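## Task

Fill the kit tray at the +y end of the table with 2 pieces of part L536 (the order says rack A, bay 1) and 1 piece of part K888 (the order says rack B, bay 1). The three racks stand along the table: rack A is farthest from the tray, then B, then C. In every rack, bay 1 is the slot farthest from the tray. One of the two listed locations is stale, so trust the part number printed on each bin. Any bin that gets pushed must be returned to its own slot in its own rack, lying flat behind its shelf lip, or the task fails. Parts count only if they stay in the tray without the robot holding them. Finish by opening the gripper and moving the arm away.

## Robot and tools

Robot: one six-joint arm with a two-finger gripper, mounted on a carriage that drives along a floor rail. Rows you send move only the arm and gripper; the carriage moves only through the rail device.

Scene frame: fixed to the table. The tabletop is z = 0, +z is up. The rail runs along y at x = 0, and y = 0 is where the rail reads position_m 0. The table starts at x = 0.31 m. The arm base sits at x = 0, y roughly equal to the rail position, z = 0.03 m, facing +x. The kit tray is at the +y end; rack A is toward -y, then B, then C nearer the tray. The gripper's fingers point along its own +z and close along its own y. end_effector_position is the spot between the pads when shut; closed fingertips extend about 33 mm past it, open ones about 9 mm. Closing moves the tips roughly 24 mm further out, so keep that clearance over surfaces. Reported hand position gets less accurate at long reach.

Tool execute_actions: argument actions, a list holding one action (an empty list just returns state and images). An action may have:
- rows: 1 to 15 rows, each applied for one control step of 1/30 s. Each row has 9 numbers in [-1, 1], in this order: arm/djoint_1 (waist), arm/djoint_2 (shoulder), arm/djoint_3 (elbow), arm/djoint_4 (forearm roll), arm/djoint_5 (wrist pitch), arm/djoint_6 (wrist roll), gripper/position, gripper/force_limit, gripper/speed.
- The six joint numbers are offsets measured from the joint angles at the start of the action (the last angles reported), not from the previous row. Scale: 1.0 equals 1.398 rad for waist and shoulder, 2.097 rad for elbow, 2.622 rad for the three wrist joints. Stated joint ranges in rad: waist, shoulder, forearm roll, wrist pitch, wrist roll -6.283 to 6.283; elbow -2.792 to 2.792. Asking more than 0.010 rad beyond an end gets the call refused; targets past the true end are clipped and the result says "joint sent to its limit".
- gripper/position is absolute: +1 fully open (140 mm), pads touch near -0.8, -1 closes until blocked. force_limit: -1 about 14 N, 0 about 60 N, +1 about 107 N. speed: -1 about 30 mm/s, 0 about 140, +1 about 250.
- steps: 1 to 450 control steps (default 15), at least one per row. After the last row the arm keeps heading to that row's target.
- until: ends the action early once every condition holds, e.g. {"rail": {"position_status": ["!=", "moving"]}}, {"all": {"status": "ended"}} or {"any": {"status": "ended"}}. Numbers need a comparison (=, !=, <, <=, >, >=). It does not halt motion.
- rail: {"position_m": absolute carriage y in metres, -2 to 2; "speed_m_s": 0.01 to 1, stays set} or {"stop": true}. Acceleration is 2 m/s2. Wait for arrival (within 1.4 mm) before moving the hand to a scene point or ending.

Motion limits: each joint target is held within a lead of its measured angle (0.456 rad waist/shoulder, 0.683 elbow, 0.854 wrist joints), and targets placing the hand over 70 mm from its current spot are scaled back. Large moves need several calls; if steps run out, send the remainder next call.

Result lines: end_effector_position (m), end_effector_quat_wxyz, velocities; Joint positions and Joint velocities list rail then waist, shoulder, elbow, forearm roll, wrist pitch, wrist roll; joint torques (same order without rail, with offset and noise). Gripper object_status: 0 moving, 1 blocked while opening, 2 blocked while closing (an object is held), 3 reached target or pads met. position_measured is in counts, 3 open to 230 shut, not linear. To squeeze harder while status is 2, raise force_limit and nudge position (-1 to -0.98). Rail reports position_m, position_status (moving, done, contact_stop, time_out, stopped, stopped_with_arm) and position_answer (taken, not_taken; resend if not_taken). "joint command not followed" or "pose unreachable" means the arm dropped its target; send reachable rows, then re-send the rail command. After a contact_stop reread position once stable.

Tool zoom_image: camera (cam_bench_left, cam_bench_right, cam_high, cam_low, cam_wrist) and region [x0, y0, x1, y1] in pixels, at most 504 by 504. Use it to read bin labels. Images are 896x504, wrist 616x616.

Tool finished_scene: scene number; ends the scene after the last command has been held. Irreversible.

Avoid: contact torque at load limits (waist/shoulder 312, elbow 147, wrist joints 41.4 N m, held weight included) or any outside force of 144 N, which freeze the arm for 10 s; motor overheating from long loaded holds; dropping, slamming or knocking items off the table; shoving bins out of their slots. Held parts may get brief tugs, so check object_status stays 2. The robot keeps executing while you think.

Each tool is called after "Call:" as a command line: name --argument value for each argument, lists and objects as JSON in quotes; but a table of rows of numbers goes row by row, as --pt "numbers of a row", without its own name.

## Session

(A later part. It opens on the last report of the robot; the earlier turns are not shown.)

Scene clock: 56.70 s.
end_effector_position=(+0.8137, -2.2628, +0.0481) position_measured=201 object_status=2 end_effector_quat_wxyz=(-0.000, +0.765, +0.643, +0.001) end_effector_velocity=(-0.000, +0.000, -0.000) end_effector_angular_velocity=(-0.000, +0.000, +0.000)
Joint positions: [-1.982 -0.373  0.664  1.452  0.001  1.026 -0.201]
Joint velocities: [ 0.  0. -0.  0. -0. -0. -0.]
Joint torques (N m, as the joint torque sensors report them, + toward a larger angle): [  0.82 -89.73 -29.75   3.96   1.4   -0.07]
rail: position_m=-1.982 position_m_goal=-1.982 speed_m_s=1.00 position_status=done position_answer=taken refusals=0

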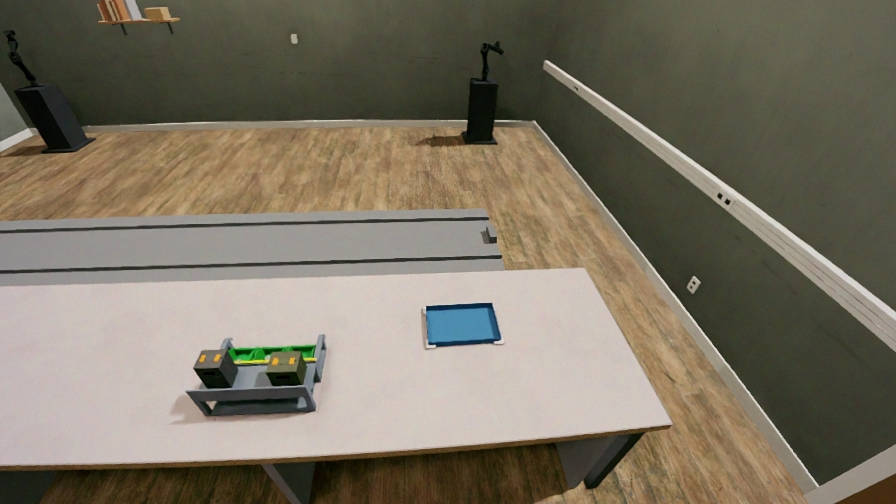

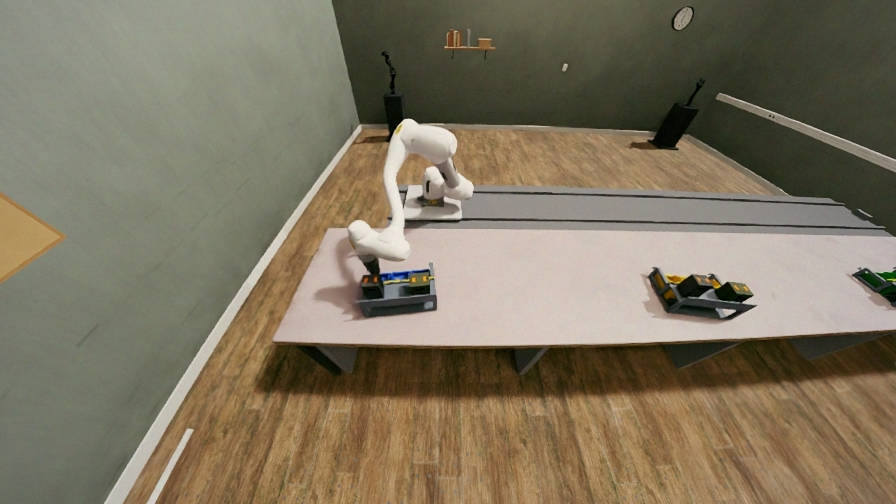

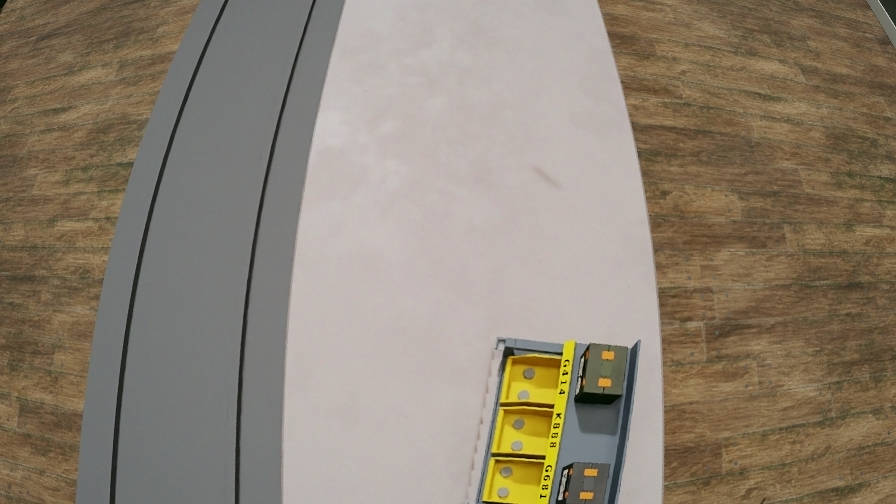

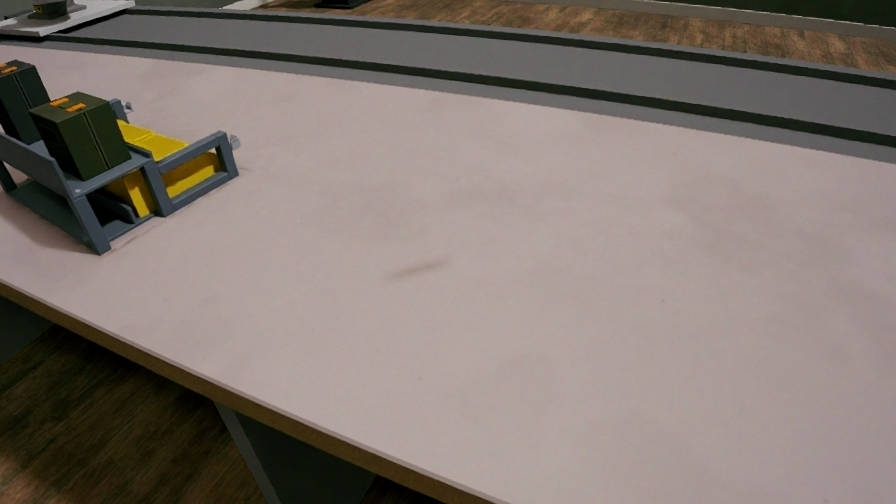

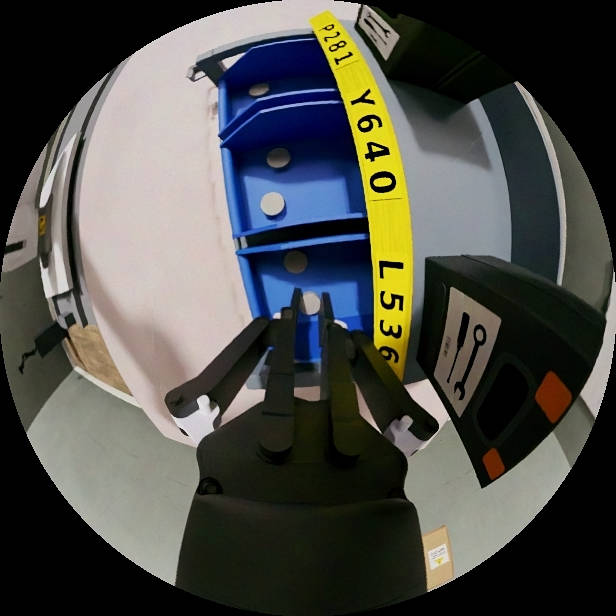

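Call:
execute_actions --actions '[{"rows":[[0,-0.0787,-0.0539,0,0.0847,0,-1,0,-0.5]],"steps":25}]'

Call:
execute_actions --actions '[{"rows":[[0.267,-0.274,0.2605,0,-0.062,0.077,-1,0,-0.5]],"steps":200,"rail":{"position_m":1.9},"until":{"rail":{"position_status":["!=","moving"]}}}]'

Scene clock: 58.63 s.
end_effector_position=(+0.8106, -2.2615, +0.2001) position_measured=201 object_status=2 end_effector_quat_wxyz=(+0.000, +0.765, +0.644, +0.001) end_effector_velocity=(+0.000, -0.000, +0.000) end_effector_angular_velocity=(-0.000, -0.000, +0.000)
Joint positions: [-1.982 -0.373  0.554  1.339  0.001  1.248 -0.201]
Joint velocities: [ 0.  0.  0. -0. -0.  0.  0.]
Joint torques (N m, as the joint torque sensors report them, + toward a larger angle): [  1.24 -92.67 -41.15   4.59   0.51  -0.12]
rail: position_m=-1.982 position_m_goal=-1.982 speed_m_s=1.00 position_status=done position_answer=taken refusals=0

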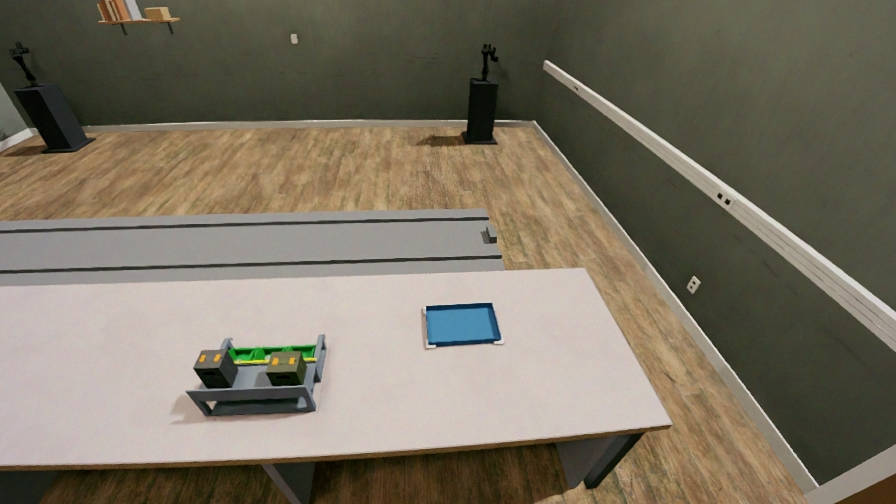

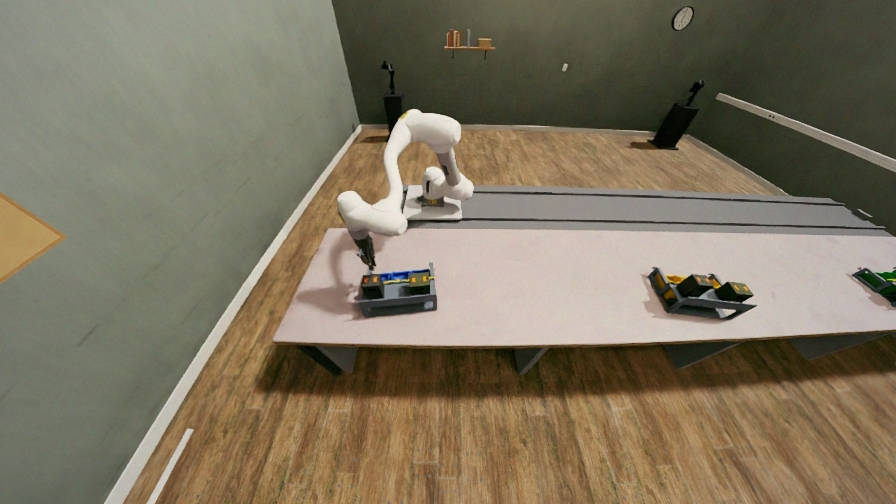

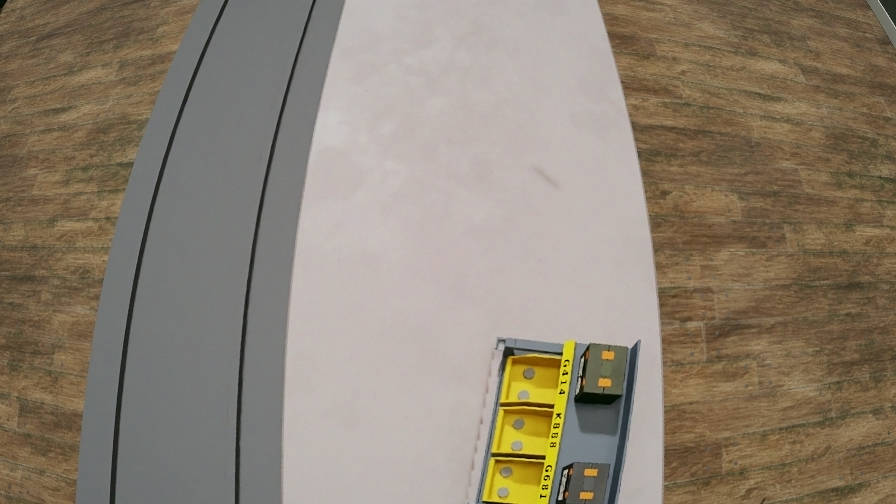

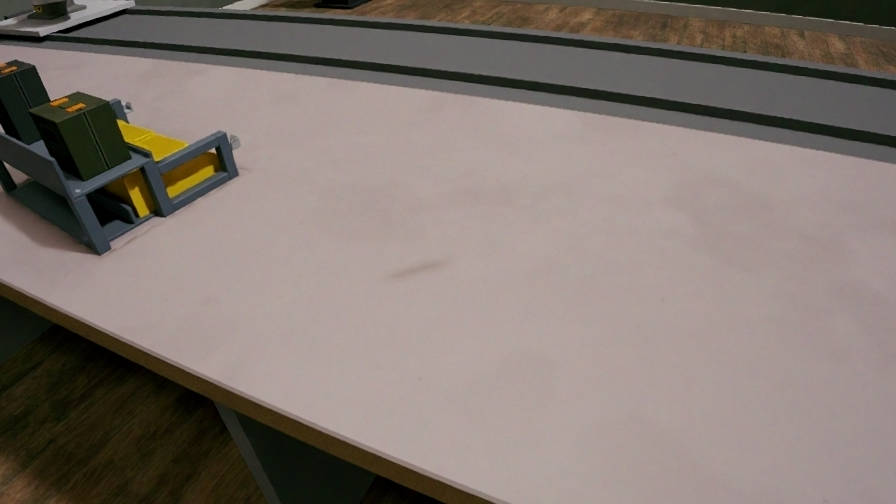

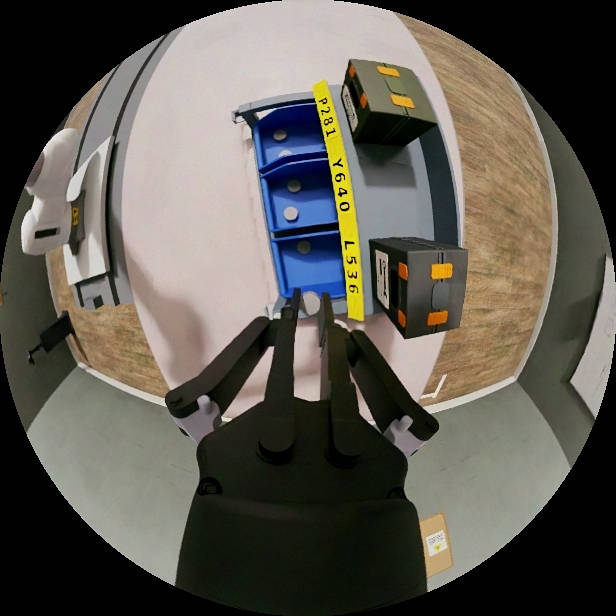

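Scene clock: 63.03 s.
end_effector_position=(+0.6000, +1.9360, +0.2000) position_measured=201 object_status=2 end_effector_quat_wxyz=(-0.000, +0.708, +0.707, +0.001) end_effector_velocity=(+0.000, +0.017, -0.000) end_effector_angular_velocity=(-0.000, +0.000, -0.000)
Joint positions: [1.901 0.001 0.171 1.885 0.001 1.085 0.001]
Joint velocities: [ 0.017 -0.    -0.     0.    -0.     0.     0.   ]
Joint torques (N m, as the joint torque sensors report them, + toward a larger angle): [ -6.06 -53.85 -37.24   4.15   0.88  -0.11]
rail: position_m=1.901 position_m_goal=1.900 speed_m_s=1.00 position_status=done position_answer=taken refusals=0

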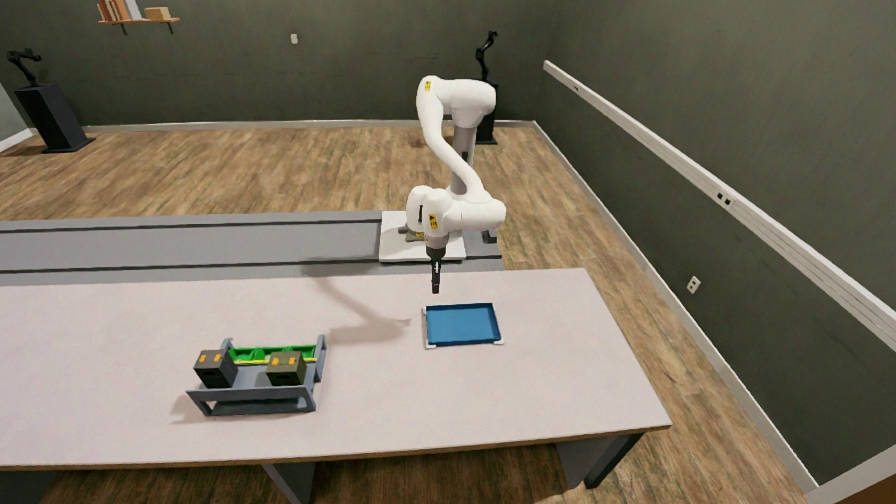

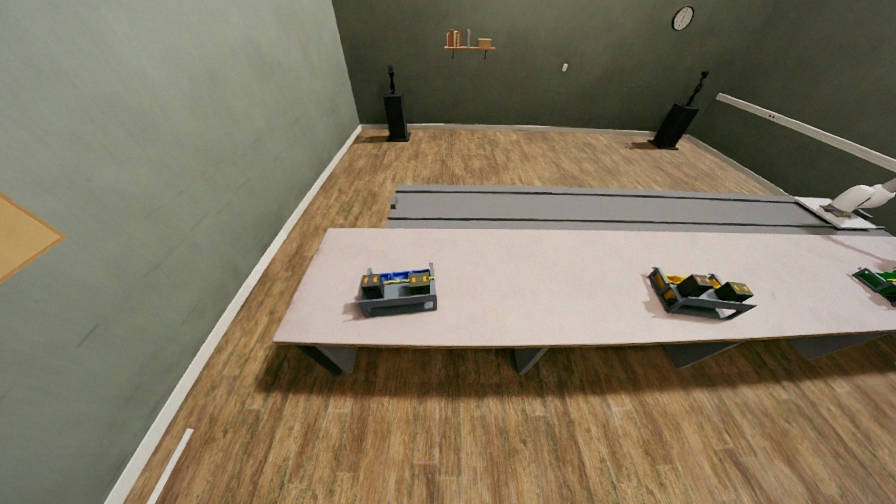

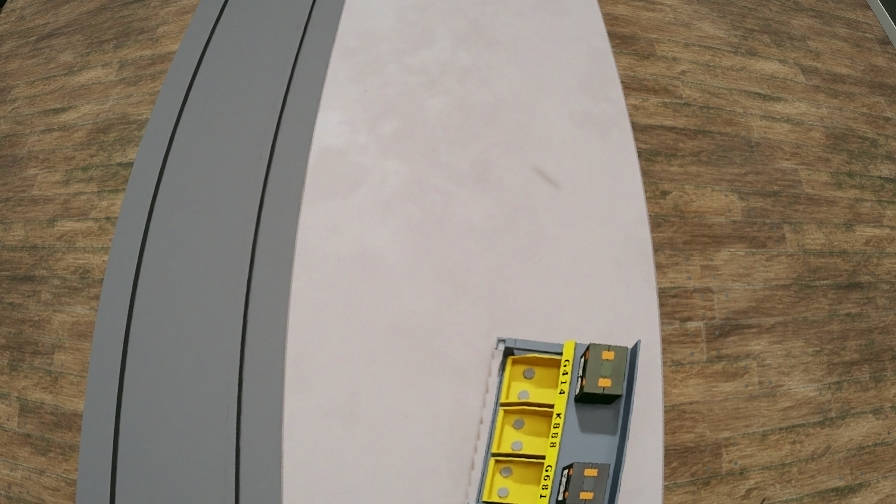

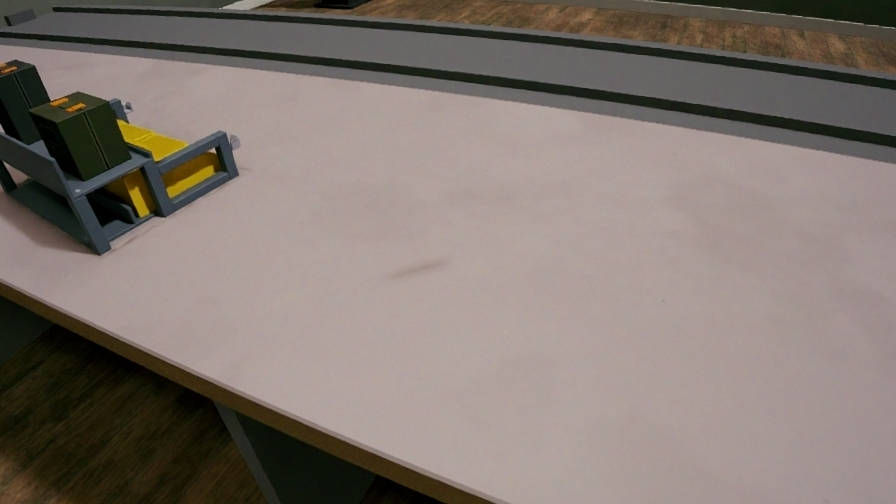

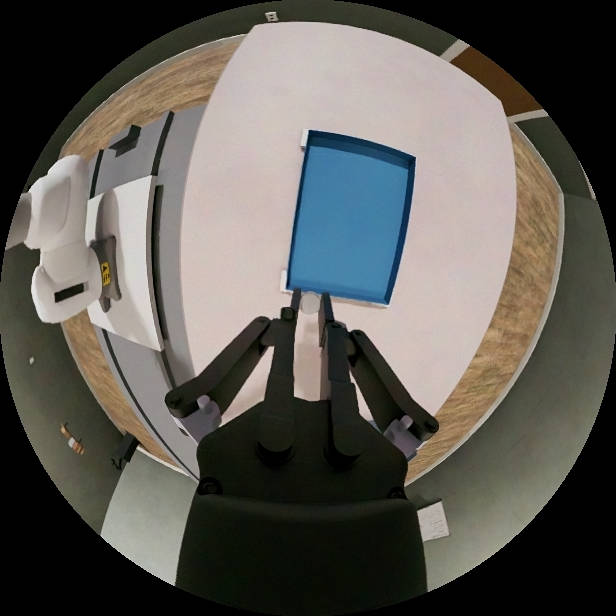

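Call:
execute_actions --actions '[{"rows":[[0,0.1774,-0.003,0,-0.092,0,-1,0,-0.5]],"steps":35,"rail":{"position_m":2.0}}]'

Call:
execute_actions --actions '[{"rows":[[0,0,0,0,0,0,-0.42,0,0],[0,0,0,0,0,0,-0.42,0,0],[0,0,0,0,0,0,-0.42,0,0],[0,0,0,0,0,0,-0.42,0,0],[0,0,0,0,0,0,-0.42,0,0],[0,0,0,0,0,0,-0.42,0,0],[0,0,0,0,0,0,-0.42,0,0],[0,0,0,0,0,0,-0.42,0,0],[0,-0.1774,0.003,0,0.092,0,-0.42,0,0]],"steps":30}]'

Call:
execute_actions --actions '[{"rows":[[-0.267,0,0,0,0,-0.077,-0.42,0,0]],"steps":200,"rail":{"position_m":-1.944},"until":{"rail":{"position_status":["!=","moving"]}}}]'

Scene clock: 69.50 s.
end_effector_position=(+0.6697, +2.0353, +0.0446) position_measured=201 object_status=2 end_effector_quat_wxyz=(-0.001, +0.708, +0.707, +0.000) end_effector_velocity=(-0.000, -0.000, +0.000) end_effector_angular_velocity=(+0.000, +0.000, -0.000)
Joint positions: [2.    0.001 0.419 1.879 0.001 0.844 0.001]
Joint velocities: [ 0. -0. -0.  0.  0. -0. -0.]
Joint torques (N m, as the joint torque sensors report them, + toward a larger angle): [  1.5  -67.49 -32.39   3.51   0.35   0.29]
rail: position_m=2.000 position_m_goal=2.000 speed_m_s=1.00 position_status=done position_answer=taken refusals=0

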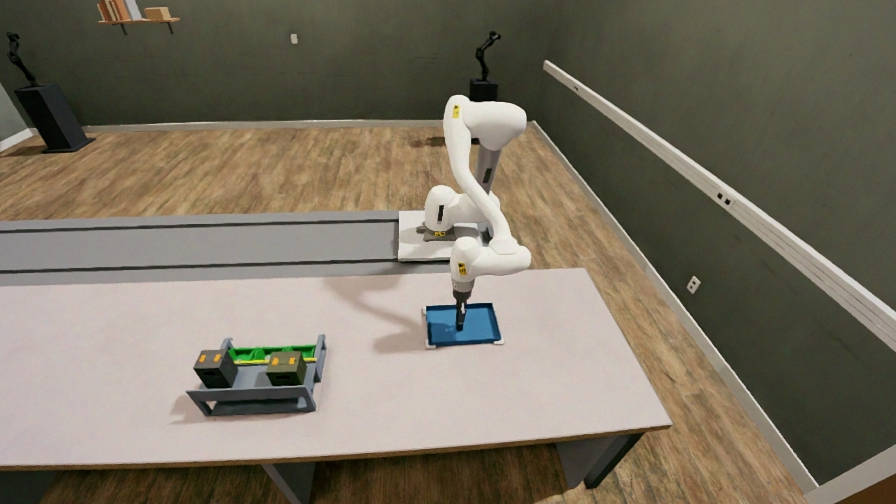

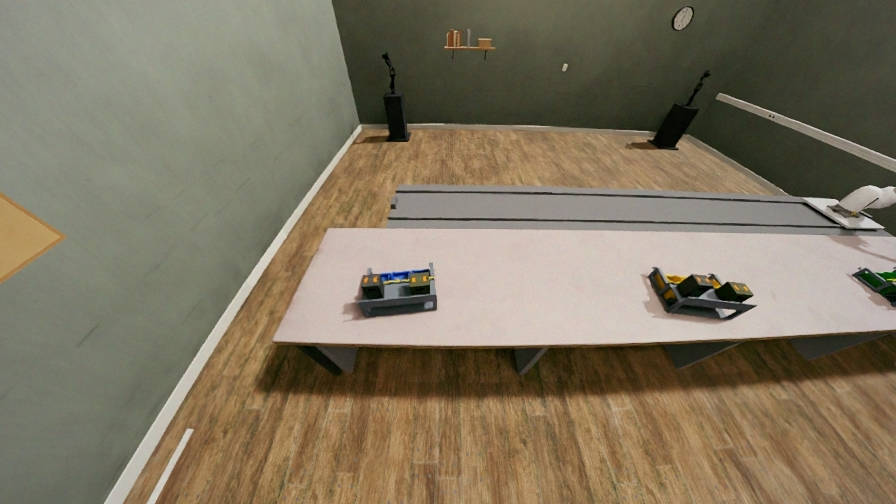

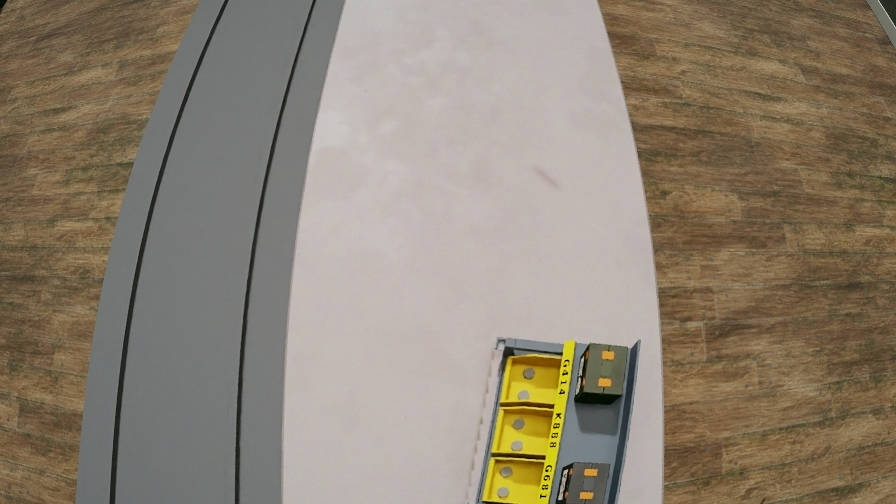

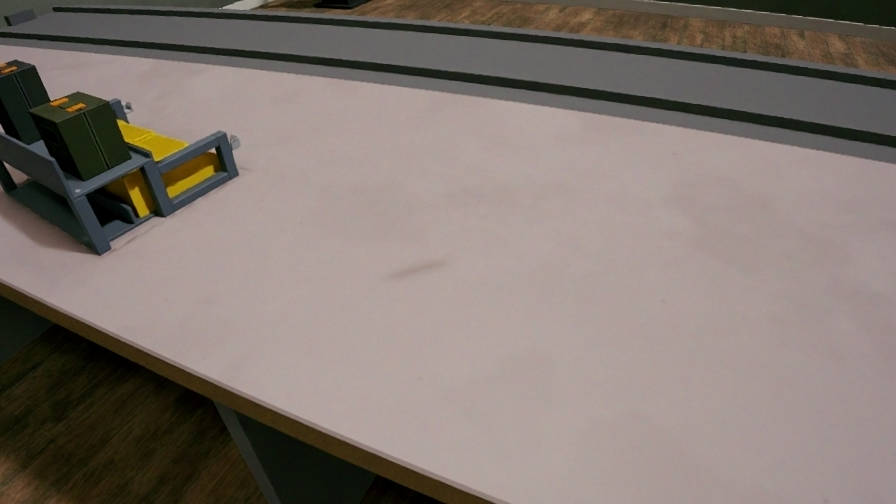

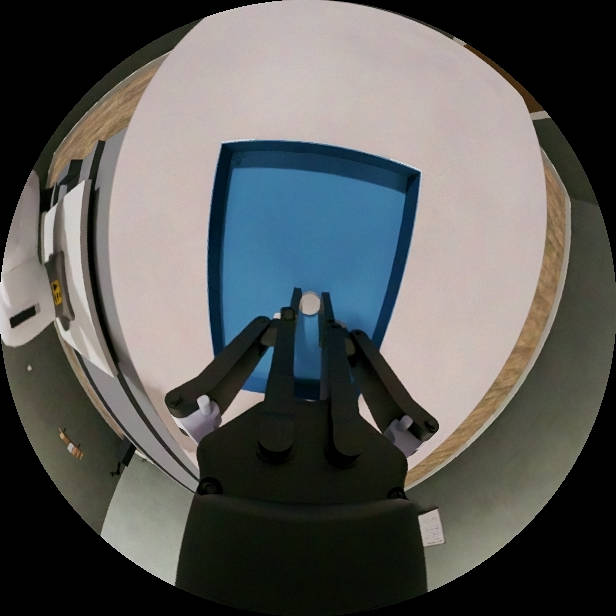

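Scene clock: 70.50 s.
end_effector_position=(+0.5999, +2.0352, +0.2000) position_measured=182 object_status=3 end_effector_quat_wxyz=(-0.000, +0.708, +0.707, +0.000) end_effector_velocity=(-0.000, +0.000, -0.000) end_effector_angular_velocity=(-0.000, +0.001, +0.000)
Joint positions: [2.    0.    0.171 1.886 0.001 1.085 0.001]
Joint velocities: [ 0.    -0.     0.001 -0.     0.     0.    -0.   ]
Joint torques (N m, as the joint torque sensors report them, + toward a larger angle): [  0.53 -51.8  -37.16   4.45   0.75  -0.09]
rail: position_m=2.000 position_m_goal=2.000 speed_m_s=1.00 position_status=done position_answer=taken refusals=0

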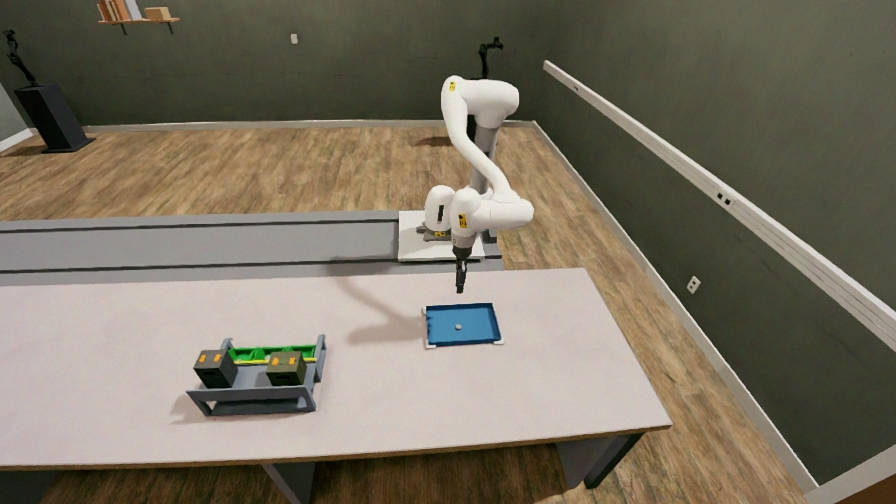

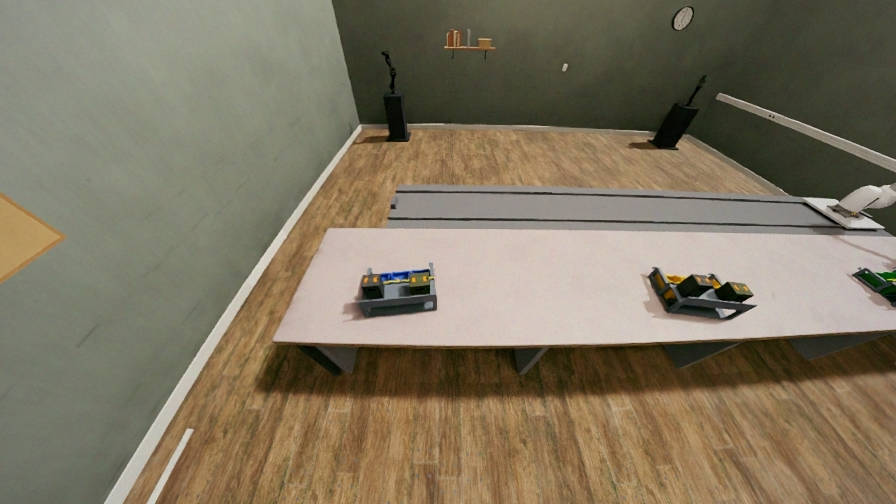

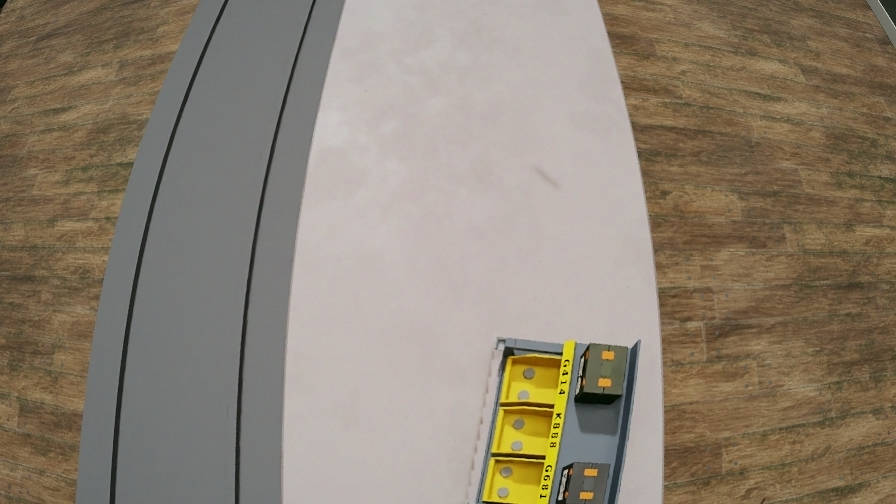

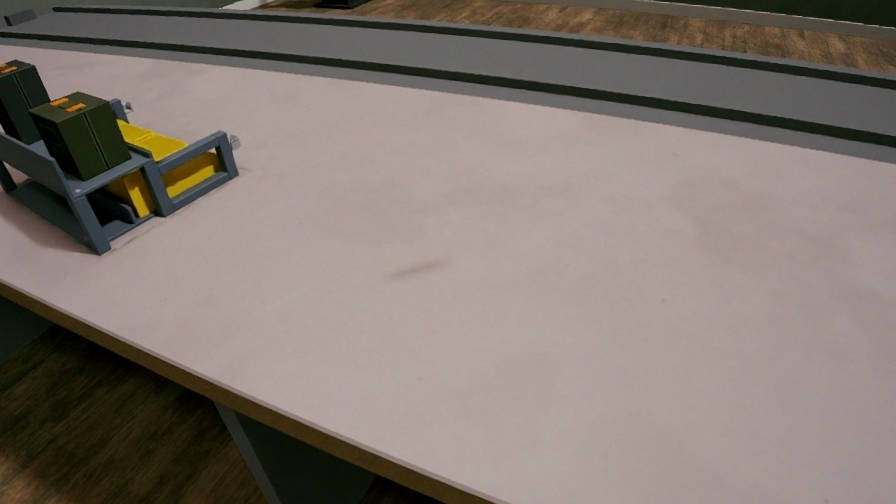

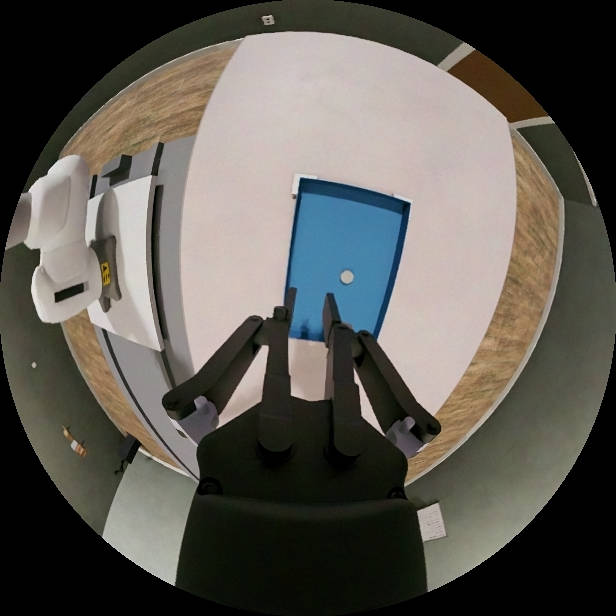

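Scene clock: 74.97 s.
end_effector_position=(+0.5714, -2.1308, +0.2000) position_measured=182 object_status=3 end_effector_quat_wxyz=(-0.000, +0.765, +0.643, +0.001) end_effector_velocity=(+0.000, -0.007, +0.000) end_effector_angular_velocity=(-0.000, -0.000, +0.002)
Joint positions: [-1.945 -0.373  0.171  1.886  0.001  1.085 -0.201]
Joint velocities: [-0.008  0.002 -0.    -0.    -0.    -0.    -0.   ]
Joint torques (N m, as the joint torque sensors report them, + toward a larger angle): [ 14.09 -58.81 -36.46   4.81   0.51  -0.15]
rail: position_m=-1.945 position_m_goal=-1.944 speed_m_s=1.00 position_status=done position_answer=taken refusals=0

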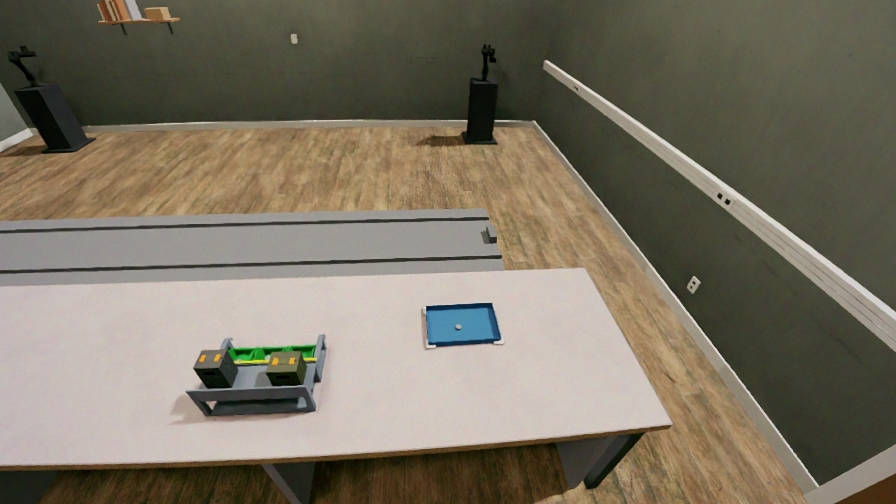

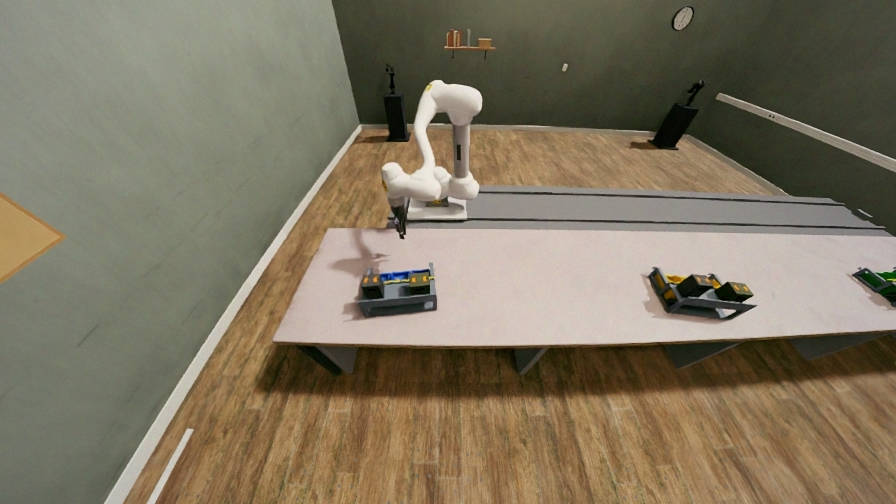

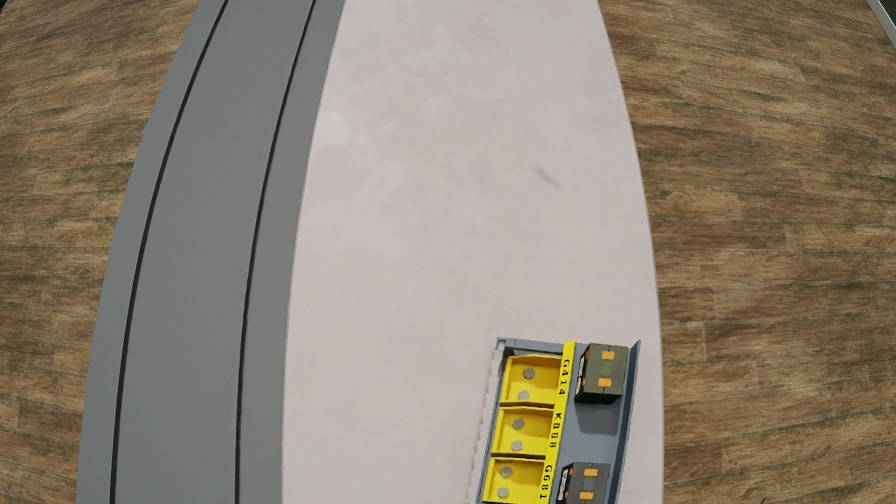

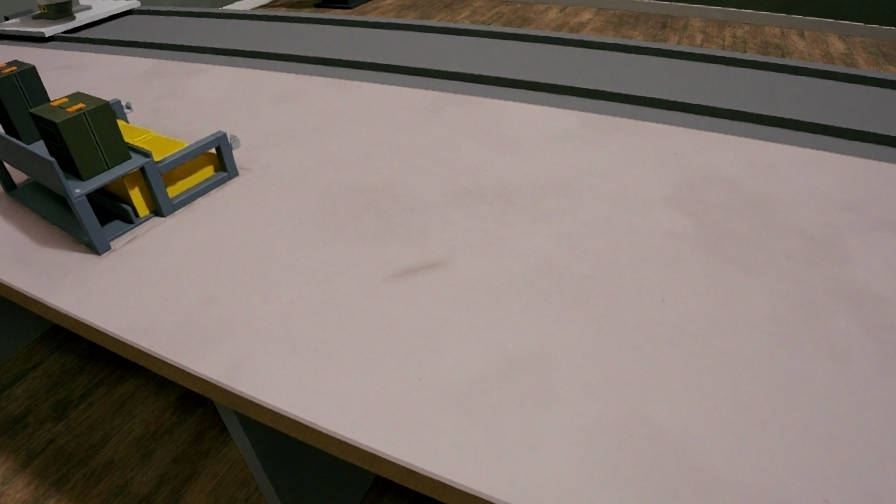

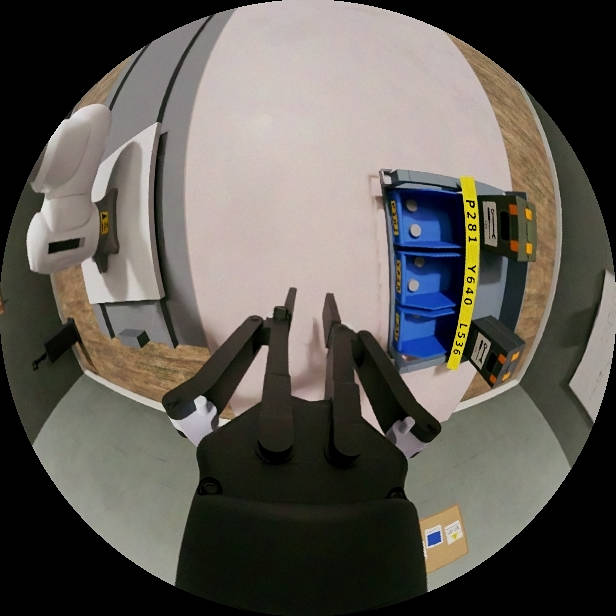

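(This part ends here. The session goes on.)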